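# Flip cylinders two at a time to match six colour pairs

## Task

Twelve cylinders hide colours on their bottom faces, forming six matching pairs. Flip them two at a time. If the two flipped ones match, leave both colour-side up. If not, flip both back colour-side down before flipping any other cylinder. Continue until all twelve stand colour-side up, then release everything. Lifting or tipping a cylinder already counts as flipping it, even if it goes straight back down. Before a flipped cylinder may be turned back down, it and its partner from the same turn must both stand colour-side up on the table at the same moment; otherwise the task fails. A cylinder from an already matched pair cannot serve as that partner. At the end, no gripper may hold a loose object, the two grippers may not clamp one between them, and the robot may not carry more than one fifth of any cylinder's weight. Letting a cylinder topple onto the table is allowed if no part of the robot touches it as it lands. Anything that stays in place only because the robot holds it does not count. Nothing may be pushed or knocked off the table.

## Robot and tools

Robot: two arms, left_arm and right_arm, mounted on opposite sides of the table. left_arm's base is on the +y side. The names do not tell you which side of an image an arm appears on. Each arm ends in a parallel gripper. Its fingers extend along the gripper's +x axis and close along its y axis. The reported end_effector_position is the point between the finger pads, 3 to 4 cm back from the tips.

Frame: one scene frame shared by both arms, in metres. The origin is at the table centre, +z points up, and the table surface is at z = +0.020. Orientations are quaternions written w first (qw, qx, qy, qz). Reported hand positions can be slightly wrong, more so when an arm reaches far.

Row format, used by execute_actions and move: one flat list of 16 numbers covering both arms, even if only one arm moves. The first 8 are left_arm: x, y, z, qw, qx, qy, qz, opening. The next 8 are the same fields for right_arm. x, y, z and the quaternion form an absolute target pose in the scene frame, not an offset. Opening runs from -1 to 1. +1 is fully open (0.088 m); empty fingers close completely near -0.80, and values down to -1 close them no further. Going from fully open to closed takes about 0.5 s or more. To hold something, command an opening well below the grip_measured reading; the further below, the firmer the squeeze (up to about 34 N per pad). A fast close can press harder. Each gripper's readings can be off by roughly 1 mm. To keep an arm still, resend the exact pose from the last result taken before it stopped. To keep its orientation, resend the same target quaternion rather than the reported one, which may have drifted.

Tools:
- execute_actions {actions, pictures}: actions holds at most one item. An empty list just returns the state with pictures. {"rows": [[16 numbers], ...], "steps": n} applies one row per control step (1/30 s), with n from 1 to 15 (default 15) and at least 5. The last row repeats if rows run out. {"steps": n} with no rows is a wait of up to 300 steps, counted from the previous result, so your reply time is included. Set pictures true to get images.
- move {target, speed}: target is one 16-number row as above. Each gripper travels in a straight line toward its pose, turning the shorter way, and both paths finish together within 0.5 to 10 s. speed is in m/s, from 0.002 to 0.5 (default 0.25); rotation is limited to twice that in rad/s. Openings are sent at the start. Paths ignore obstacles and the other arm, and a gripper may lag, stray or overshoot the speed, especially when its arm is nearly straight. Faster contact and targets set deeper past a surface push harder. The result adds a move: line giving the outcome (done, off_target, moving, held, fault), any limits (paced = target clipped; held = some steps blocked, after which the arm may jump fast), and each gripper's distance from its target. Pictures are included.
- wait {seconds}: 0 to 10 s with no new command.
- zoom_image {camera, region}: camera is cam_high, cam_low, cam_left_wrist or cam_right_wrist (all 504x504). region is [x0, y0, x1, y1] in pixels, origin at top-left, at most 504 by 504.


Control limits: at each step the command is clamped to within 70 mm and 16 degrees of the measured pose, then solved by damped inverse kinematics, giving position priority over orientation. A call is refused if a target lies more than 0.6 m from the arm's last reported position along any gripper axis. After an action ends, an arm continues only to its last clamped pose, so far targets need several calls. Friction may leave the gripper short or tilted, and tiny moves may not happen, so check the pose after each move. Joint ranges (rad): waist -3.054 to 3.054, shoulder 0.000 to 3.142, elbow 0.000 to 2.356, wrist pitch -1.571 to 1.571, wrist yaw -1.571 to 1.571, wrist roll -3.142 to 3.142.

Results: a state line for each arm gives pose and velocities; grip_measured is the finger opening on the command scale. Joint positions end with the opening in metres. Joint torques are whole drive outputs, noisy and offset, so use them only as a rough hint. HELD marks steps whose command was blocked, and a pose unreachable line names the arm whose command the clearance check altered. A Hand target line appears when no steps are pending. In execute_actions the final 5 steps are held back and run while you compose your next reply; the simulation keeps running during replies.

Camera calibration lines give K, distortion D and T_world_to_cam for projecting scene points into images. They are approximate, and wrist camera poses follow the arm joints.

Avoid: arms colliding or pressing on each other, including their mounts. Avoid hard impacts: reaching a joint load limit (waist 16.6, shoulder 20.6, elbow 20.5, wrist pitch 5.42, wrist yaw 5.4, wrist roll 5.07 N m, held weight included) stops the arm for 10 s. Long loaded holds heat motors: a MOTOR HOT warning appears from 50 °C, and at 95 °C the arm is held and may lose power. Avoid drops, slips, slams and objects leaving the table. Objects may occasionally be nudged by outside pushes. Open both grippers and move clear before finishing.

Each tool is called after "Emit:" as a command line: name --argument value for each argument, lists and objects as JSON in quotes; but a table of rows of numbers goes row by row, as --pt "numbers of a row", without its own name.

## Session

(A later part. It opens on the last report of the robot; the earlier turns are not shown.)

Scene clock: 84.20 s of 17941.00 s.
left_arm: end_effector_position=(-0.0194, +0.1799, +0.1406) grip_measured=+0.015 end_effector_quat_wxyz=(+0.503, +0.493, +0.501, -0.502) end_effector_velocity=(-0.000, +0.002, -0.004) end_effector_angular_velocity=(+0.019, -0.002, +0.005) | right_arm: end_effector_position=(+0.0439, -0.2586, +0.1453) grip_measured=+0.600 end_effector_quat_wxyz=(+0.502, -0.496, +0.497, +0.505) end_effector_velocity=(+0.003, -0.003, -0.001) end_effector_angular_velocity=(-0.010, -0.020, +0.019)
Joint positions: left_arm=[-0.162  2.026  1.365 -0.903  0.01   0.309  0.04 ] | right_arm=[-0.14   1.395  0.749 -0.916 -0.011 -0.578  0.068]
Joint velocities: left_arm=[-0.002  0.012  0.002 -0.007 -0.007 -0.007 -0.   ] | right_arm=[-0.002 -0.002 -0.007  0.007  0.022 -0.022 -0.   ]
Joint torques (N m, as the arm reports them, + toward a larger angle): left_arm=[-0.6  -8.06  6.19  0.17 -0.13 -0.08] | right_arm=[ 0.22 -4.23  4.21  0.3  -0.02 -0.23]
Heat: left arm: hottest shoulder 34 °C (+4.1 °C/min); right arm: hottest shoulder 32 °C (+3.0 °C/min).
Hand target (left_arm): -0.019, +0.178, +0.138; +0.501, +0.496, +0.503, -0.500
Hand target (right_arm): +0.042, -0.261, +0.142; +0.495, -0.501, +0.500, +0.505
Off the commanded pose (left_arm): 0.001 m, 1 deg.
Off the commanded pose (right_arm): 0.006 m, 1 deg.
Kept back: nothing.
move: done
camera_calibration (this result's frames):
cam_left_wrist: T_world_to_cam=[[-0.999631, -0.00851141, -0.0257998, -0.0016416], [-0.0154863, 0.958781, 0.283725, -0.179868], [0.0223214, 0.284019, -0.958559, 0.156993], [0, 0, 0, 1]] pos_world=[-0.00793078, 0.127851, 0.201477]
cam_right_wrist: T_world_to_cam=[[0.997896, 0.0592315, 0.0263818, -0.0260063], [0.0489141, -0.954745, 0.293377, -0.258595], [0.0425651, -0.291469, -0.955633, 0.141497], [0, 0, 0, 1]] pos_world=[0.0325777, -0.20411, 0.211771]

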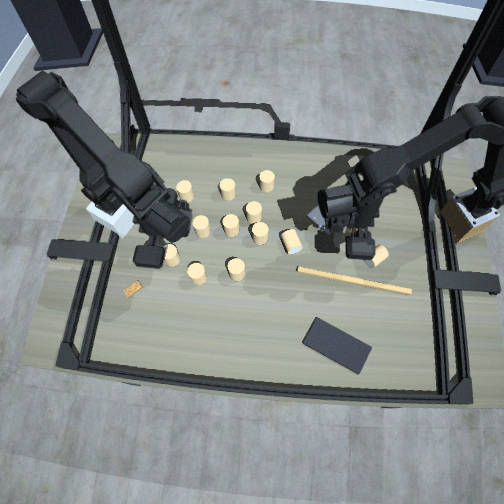

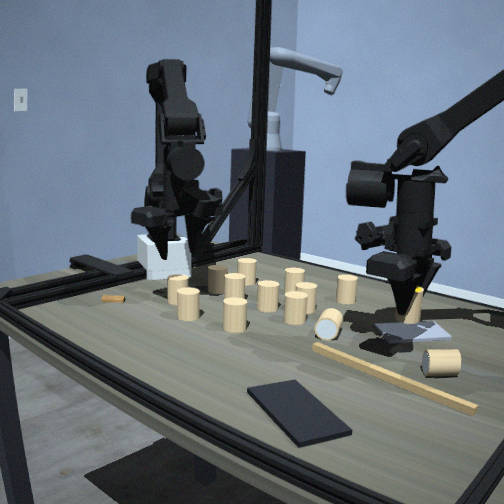

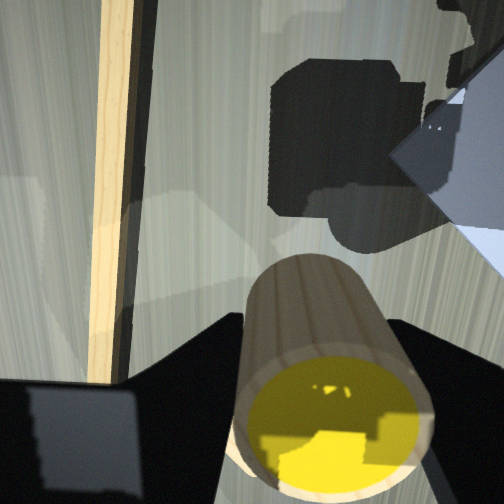

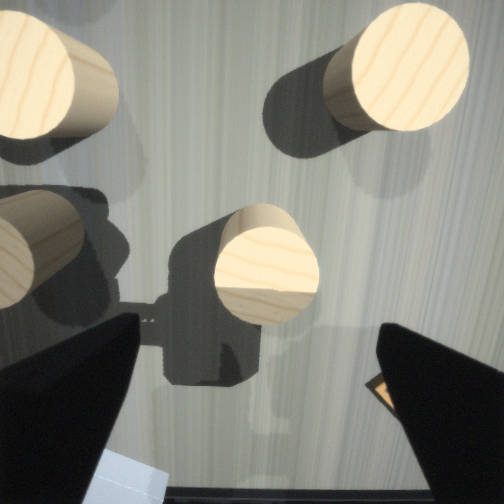

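Emit:
move --target '[-0.02,0.18,0.068,0.5,0.5,0.5,-0.5,-0.3,0.045,-0.255,0.072,0.5,-0.5,0.5,0.5,0.6]' --speed 0.1

Emit:
execute_actions --actions '[{"rows":[[-0.019,0.177,0.073,0.5,0.5,0.5,-0.5,0.6,0.046,-0.252,0.077,0.5,-0.5,0.5,0.5,-0.3]],"steps":13}]'

Emit:
move --target '[-0.019,0.177,0.15,0.5,0.5,0.5,-0.5,0.6,0.046,-0.252,0.17,0.5,-0.5,0.5,0.5,-0.3]'

Emit:
move --target '[-0.003,0.11,0.291,0.707,0,0,-0.707,1,0,-0.03,0.28,0.5,0.5,0.5,0.5,-0.3]' --speed 0.5

Emit:
move --target '[-0.003,0.02,0.293,0.707,0,0,-0.707,1,0,-0.03,0.28,0.5,0.5,0.5,0.5,-0.3]' --speed 0.2

Scene clock: 85.87 s of 17941.00 s.
left_arm: end_effector_position=(-0.0180, +0.1757, +0.0753) grip_measured=+0.015 end_effector_quat_wxyz=(+0.507, +0.494, +0.495, -0.503) end_effector_velocity=(-0.001, -0.003, +0.001) end_effector_angular_velocity=(-0.009, -0.011, +0.000) | right_arm: end_effector_position=(+0.0468, -0.2527, +0.0760) grip_measured=+0.600 end_effector_quat_wxyz=(+0.504, -0.499, +0.495, +0.503) end_effector_velocity=(+0.001, -0.004, -0.004) end_effector_angular_velocity=(-0.014, +0.000, -0.000)
Joint positions: left_arm=[-0.165  2.156  1.274 -0.668  0.003  0.309  0.04 ] | right_arm=[-0.13   1.598  0.604 -0.562 -0.003 -0.57   0.068]
Joint velocities: left_arm=[-0.007 -0.002  0.002  0.007 -0.007 -0.007 -0.   ] | right_arm=[-0.007  0.012 -0.007  0.007  0.007 -0.007 -0.   ]
Joint torques (N m, as the arm reports them, + toward a larger angle): left_arm=[-0.26 -8.24  3.82  0.6  -0.1   0.13] | right_arm=[ 0.28 -4.68  3.32  0.3   0.    0.19]
Heat: left arm: hottest shoulder 34 °C (+4.0 °C/min); right arm: hottest shoulder 31 °C (+2.0 °C/min).
Hand target (left_arm): -0.020, +0.180, +0.068; +0.500, +0.500, +0.500, -0.500
Hand target (right_arm): +0.045, -0.256, +0.072; +0.500, -0.500, +0.500, +0.500
Off the commanded pose (left_arm): 0.009 m, 1 deg.
Off the commanded pose (right_arm): 0.005 m, 1 deg.
Kept back: nothing.
move: off_target (left_arm)
camera_calibration (this result's frames):
cam_left_wrist: T_world_to_cam=[[-0.999311, -0.00587895, -0.0366432, -0.00167646], [-0.0157001, 0.961635, 0.273882, -0.157092], [0.0336273, 0.274268, -0.961065, 0.0977014], [0, 0, 0, 1]] pos_world=[-0.0074271, 0.124259, 0.136861]
cam_right_wrist: T_world_to_cam=[[0.99751, 0.0606664, 0.0359622, -0.0277125], [0.0474487, -0.954568, 0.294191, -0.232673], [0.0521759, -0.291752, -0.95507, 0.0763183], [0, 0, 0, 1]] pos_world=[0.0347016, -0.198155, 0.142336]

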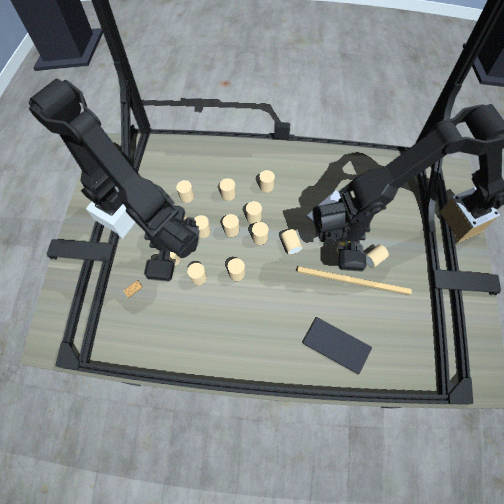

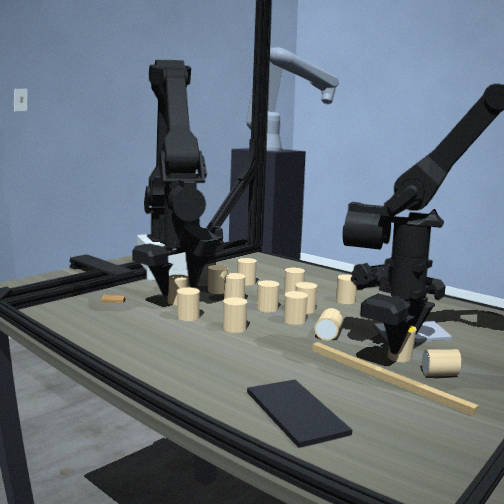

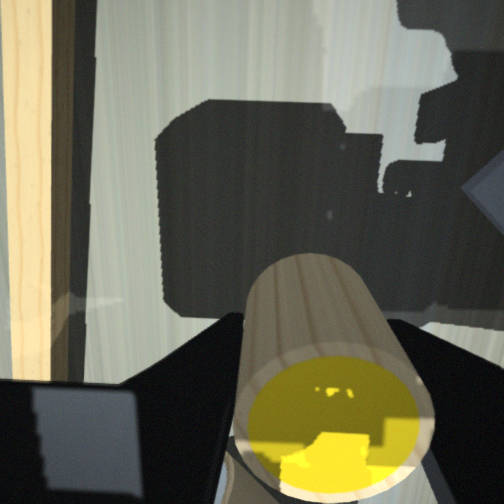

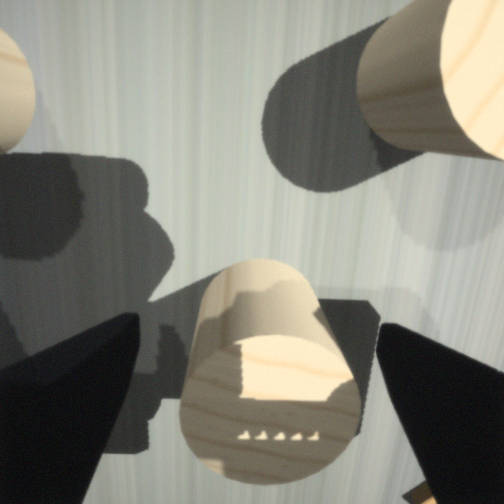

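Scene clock: 86.13 s of 17941.00 s.
left_arm: end_effector_position=(-0.0189, +0.1785, +0.0754) grip_measured=+0.513 end_effector_quat_wxyz=(+0.503, +0.497, +0.500, -0.501) end_effector_velocity=(-0.003, +0.001, +0.003) end_effector_angular_velocity=(+0.019, +0.014, +0.019) | right_arm: end_effector_position=(+0.0454, -0.2535, +0.0768) grip_measured=+0.022 end_effector_quat_wxyz=(+0.500, -0.500, +0.498, +0.502) end_effector_velocity=(-0.004, +0.000, +0.001) end_effector_angular_velocity=(-0.003, +0.028, +0.025)
Joint positions: left_arm=[-0.165  2.156  1.275 -0.682  0.003  0.309  0.064] | right_arm=[-0.127  1.598  0.608 -0.577 -0.002 -0.566  0.04 ]
Joint velocities: left_arm=[-0.002  0.002  0.017 -0.037  0.007 -0.022  0.03 ] | right_arm=[ 0.002  0.002  0.007 -0.022 -0.022 -0.022 -0.   ]
Joint torques (N m, as the arm reports them, + toward a larger angle): left_arm=[-0.25 -8.65  5.37  0.28 -0.11  0.11] | right_arm=[ 0.2  -4.79  5.47 -0.1  -0.02  0.18]
Heat: left arm: hottest shoulder 34 °C (+4.1 °C/min); right arm: hottest shoulder 31 °C (+2.0 °C/min).
Steps of this call (steps 1 to 8: the first 8 steps of this action). Readings (end_effector_position):
1: left_arm (-0.0180, +0.1757, +0.0753) | right_arm (+0.0467, -0.2528, +0.0759)
2: left_arm (-0.0182, +0.1762, +0.0753) | right_arm (+0.0462, -0.2531, +0.0760)
4: left_arm (-0.0187, +0.1778, +0.0753) | right_arm (+0.0454, -0.2539, +0.0762)
8: the state above

Scene clock: 87.60 s of 17941.00 s.
left_arm: end_effector_position=(-0.0196, +0.1807, +0.1438) grip_measured=+0.600 end_effector_quat_wxyz=(+0.495, +0.501, +0.508, -0.496) end_effector_velocity=(-0.001, +0.005, +0.000) end_effector_angular_velocity=(+0.028, -0.014, -0.000) | right_arm: end_effector_position=(+0.0455, -0.2533, +0.1654) grip_measured=+0.022 end_effector_quat_wxyz=(+0.494, -0.501, +0.505, +0.500) end_effector_velocity=(-0.001, +0.002, +0.003) end_effector_angular_velocity=(+0.010, +0.002, +0.010)
Joint positions: left_arm=[-0.165  2.038  1.398 -0.949  0.003  0.309  0.068] | right_arm=[-0.127  1.407  0.844 -1.023 -0.002 -0.566  0.04 ]
Joint velocities: left_arm=[-0.007 -0.002 -0.002 -0.022 -0.022 -0.007 -0.   ] | right_arm=[ 0.002 -0.007  0.007 -0.007 -0.007 -0.007 -0.   ]
Joint torques (N m, as the arm reports them, + toward a larger angle): left_arm=[ -0.29 -11.38   6.38   0.2   -0.1    0.1 ] | right_arm=[ 0.26 -6.46  6.96 -0.11 -0.02  0.19]
Heat: left arm: hottest shoulder 34 °C (+4.0 °C/min); right arm: hottest shoulder 31 °C (+2.0 °C/min).
Hand target (left_arm): -0.019, +0.177, +0.150; +0.500, +0.500, +0.500, -0.500
Hand target (right_arm): +0.047, -0.251, +0.169; +0.500, -0.500, +0.500, +0.500
Off your previous action's commanded pose (left_arm): 0.003 m, 1 deg at its last step (step 5 of this call).
Off your previous action's commanded pose (right_arm): 0.002 m, 0 deg at its last step (step 5 of this call).
Off the commanded pose (left_arm): 0.007 m, 1 deg.
Off the commanded pose (right_arm): 0.005 m, 1 deg.
Kept back: nothing.
move: done
camera_calibration (this result's frames):
cam_left_wrist: T_world_to_cam=[[-0.999675, -0.00472314, -0.0250469, -0.00257639], [-0.012256, 0.950694, 0.309889, -0.183797], [0.0223483, 0.310095, -0.950443, 0.154026], [0, 0, 0, 1]] pos_world=[-0.00827038, 0.12696, 0.203285]
cam_right_wrist: T_world_to_cam=[[0.997923, 0.061358, 0.0195949, -0.0267974], [0.0519971, -0.946955, 0.317131, -0.261582], [0.038014, -0.315454, -0.948179, 0.155046], [0, 0, 0, 1]] pos_world=[0.0344493, -0.197152, 0.230492]

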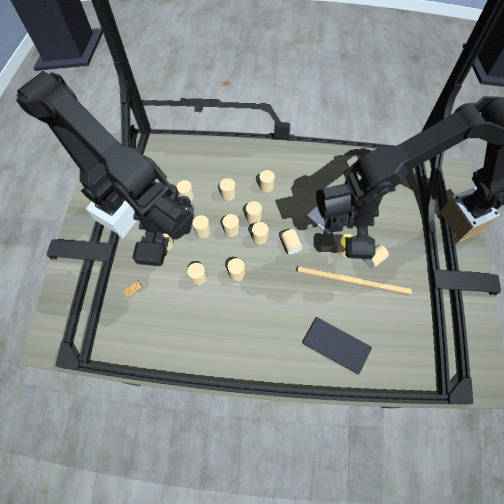

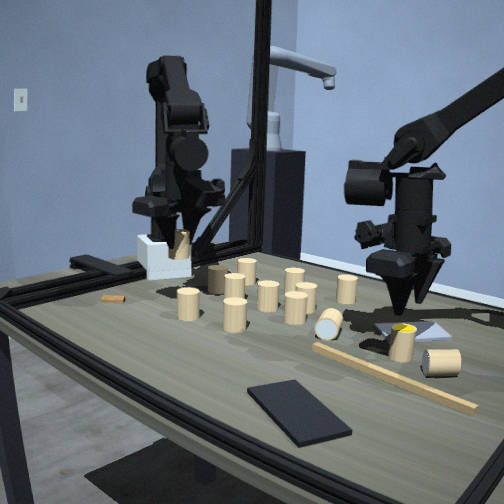

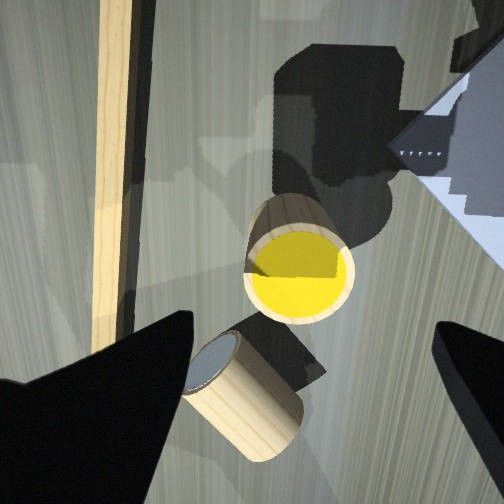

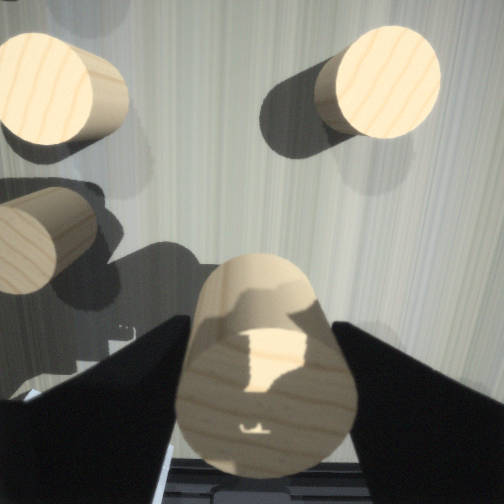

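Scene clock: 90.40 s of 17941.00 s.
left_arm: end_effector_position=(-0.0026, +0.1107, +0.3024) grip_measured=+1.000 end_effector_quat_wxyz=(+0.705, +0.001, -0.013, -0.709) end_effector_velocity=(-0.000, +0.000, -0.004) end_effector_angular_velocity=(+0.007, +0.011, +0.005) | right_arm: end_effector_position=(+0.0014, -0.0287, +0.2842) grip_measured=+0.023 end_effector_quat_wxyz=(+0.504, +0.501, +0.490, +0.505) end_effector_velocity=(+0.000, +0.000, +0.001) end_effector_angular_velocity=(+0.012, +0.004, -0.005)
Joint positions: left_arm=[-0.025  1.73   0.657  1.092  0.461  0.012  0.088] | right_arm=[ 0.176  1.587  0.523  1.076 -0.251  1.555  0.04 ]
Joint velocities: left_arm=[-0.002  0.007 -0.007  0.007 -0.007 -0.007  0.   ] | right_arm=[ 0.002  0.007 -0.002  0.022  0.007  0.007  0.   ]
Joint torques (N m, as the arm reports them, + toward a larger angle): left_arm=[-0.04 -6.08  4.05  1.73  0.09 -0.03] | right_arm=[ 0.28 -5.96  4.53  1.65  0.04  0.14]
Heat: left arm: hottest shoulder 34 °C (+4.0 °C/min); right arm: hottest shoulder 31 °C (+1.0 °C/min).
Hand target (left_arm): -0.003, +0.112, +0.293; +0.704, +0.003, -0.002, -0.710
Hand target (right_arm): +0.000, -0.029, +0.279; +0.505, +0.500, +0.495, +0.500
Off the commanded pose (left_arm): 0.011 m, 2 deg.
Off the commanded pose (right_arm): 0.005 m, 1 deg.
Kept back: nothing.
move: off_target (left_arm)
camera_calibration (this result's frames):
cam_left_wrist: T_world_to_cam=[[-0.999445, -0.0266443, -0.0199723, 0.0189374], [0.011813, 0.277075, -0.960776, 0.292727], [0.031133, -0.960479, -0.276607, 0.262976], [0, 0, 0, 1]] pos_world=[0.0072817, 0.17198, 0.354364]
cam_right_wrist: T_world_to_cam=[[0.0764907, -0.0195624, -0.996878, 0.288994], [-0.952471, -0.297112, -0.0672529, 0.045059], [-0.294868, 0.954642, -0.0413589, 0.119415], [0, 0, 0, 1]] pos_world=[0.0560239, -0.0949579, 0.296061]

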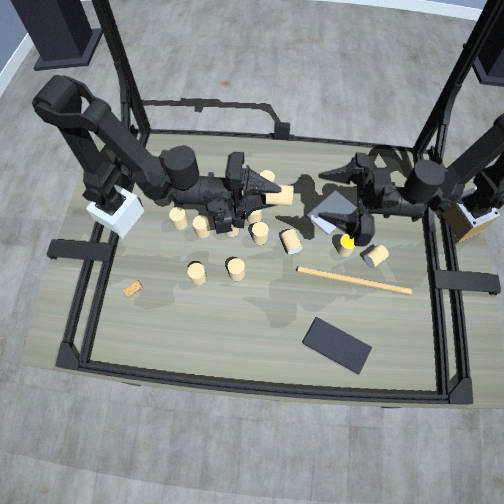

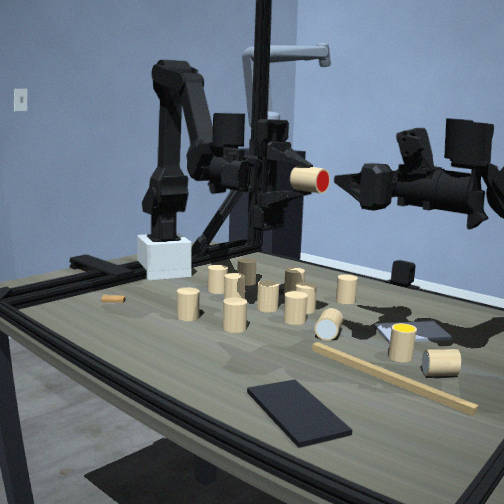

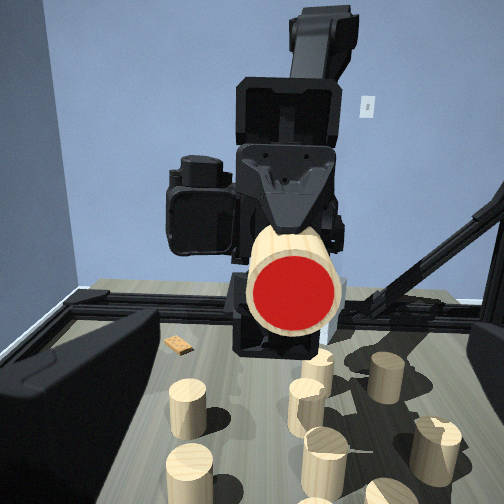

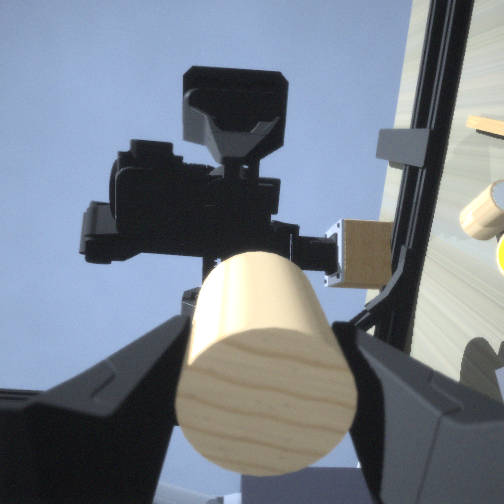

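Scene clock: 91.47 s of 17941.00 s.
left_arm: end_effector_position=(-0.0034, +0.0236, +0.2968) grip_measured=+1.000 end_effector_quat_wxyz=(+0.707, -0.001, -0.004, -0.707) end_effector_velocity=(+0.000, -0.003, -0.005) end_effector_angular_velocity=(+0.021, +0.015, +0.015) | right_arm: end_effector_position=(+0.0002, -0.0286, +0.2841) grip_measured=+0.022 end_effector_quat_wxyz=(+0.500, +0.501, +0.495, +0.505) end_effector_velocity=(-0.000, -0.001, -0.003) end_effector_angular_velocity=(-0.017, -0.003, +0.005)
Joint positions: left_arm=[-0.13   1.983  0.997  0.994  0.349  0.002  0.088] | right_arm=[ 0.176  1.588  0.523  1.076 -0.259  1.565  0.04 ]
Joint velocities: left_arm=[-0.007  0.007  0.007 -0.022 -0.022 -0.007 -0.   ] | right_arm=[-0.002 -0.007 -0.002 -0.022 -0.007 -0.007 -0.   ]
Joint torques (N m, as the arm reports them, + toward a larger angle): left_arm=[-0.21 -8.03  6.53  1.57 -0.06 -0.09] | right_arm=[-0.17 -6.81  4.63  1.29 -0.12  0.13]
Heat: left arm: hottest shoulder 34 °C (+4.0 °C/min); right arm: hottest shoulder 31 °C (+1.0 °C/min).
Hand target (left_arm): -0.003, +0.020, +0.293; +0.707, -0.001, +0.000, -0.707
Hand target (right_arm): +0.000, -0.030, +0.280; +0.500, +0.500, +0.500, +0.500
Off the commanded pose (left_arm): 0.005 m, 1 deg.
Off the commanded pose (right_arm): 0.004 m, 1 deg.
Kept back: nothing.
move: done
camera_calibration (this result's frames):
cam_left_wrist: T_world_to_cam=[[-0.999448, -0.0328758, -0.00487411, 0.0113894], [-0.00475701, 0.286651, -0.958023, 0.310387], [0.032893, -0.957471, -0.286649, 0.1807], [0, 0, 0, 1]] pos_world=[0.00691584, 0.0844168, 0.349211]
cam_right_wrist: T_world_to_cam=[[0.0668565, -0.0189243, -0.997583, 0.28924], [-0.950526, -0.305199, -0.0579131, 0.0409841], [-0.303366, 0.9521, -0.0383925, 0.118094], [0, 0, 0, 1]] pos_world=[0.0554445, -0.0944552, 0.295449]

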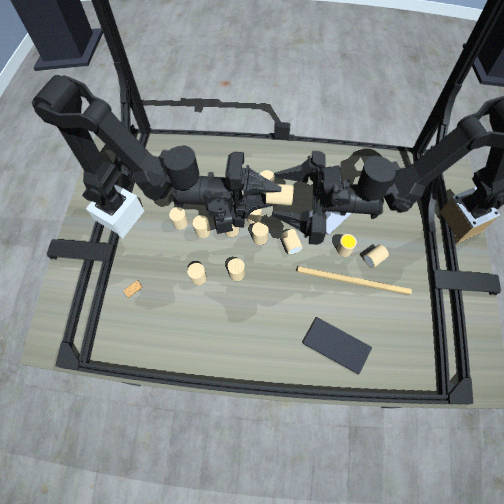

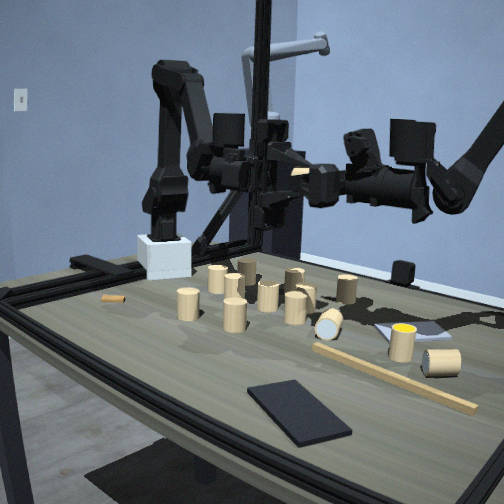

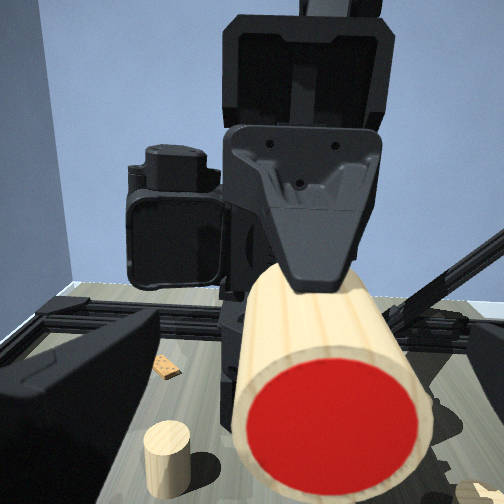

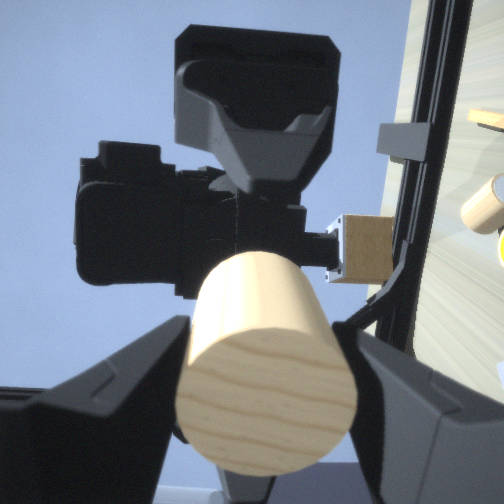

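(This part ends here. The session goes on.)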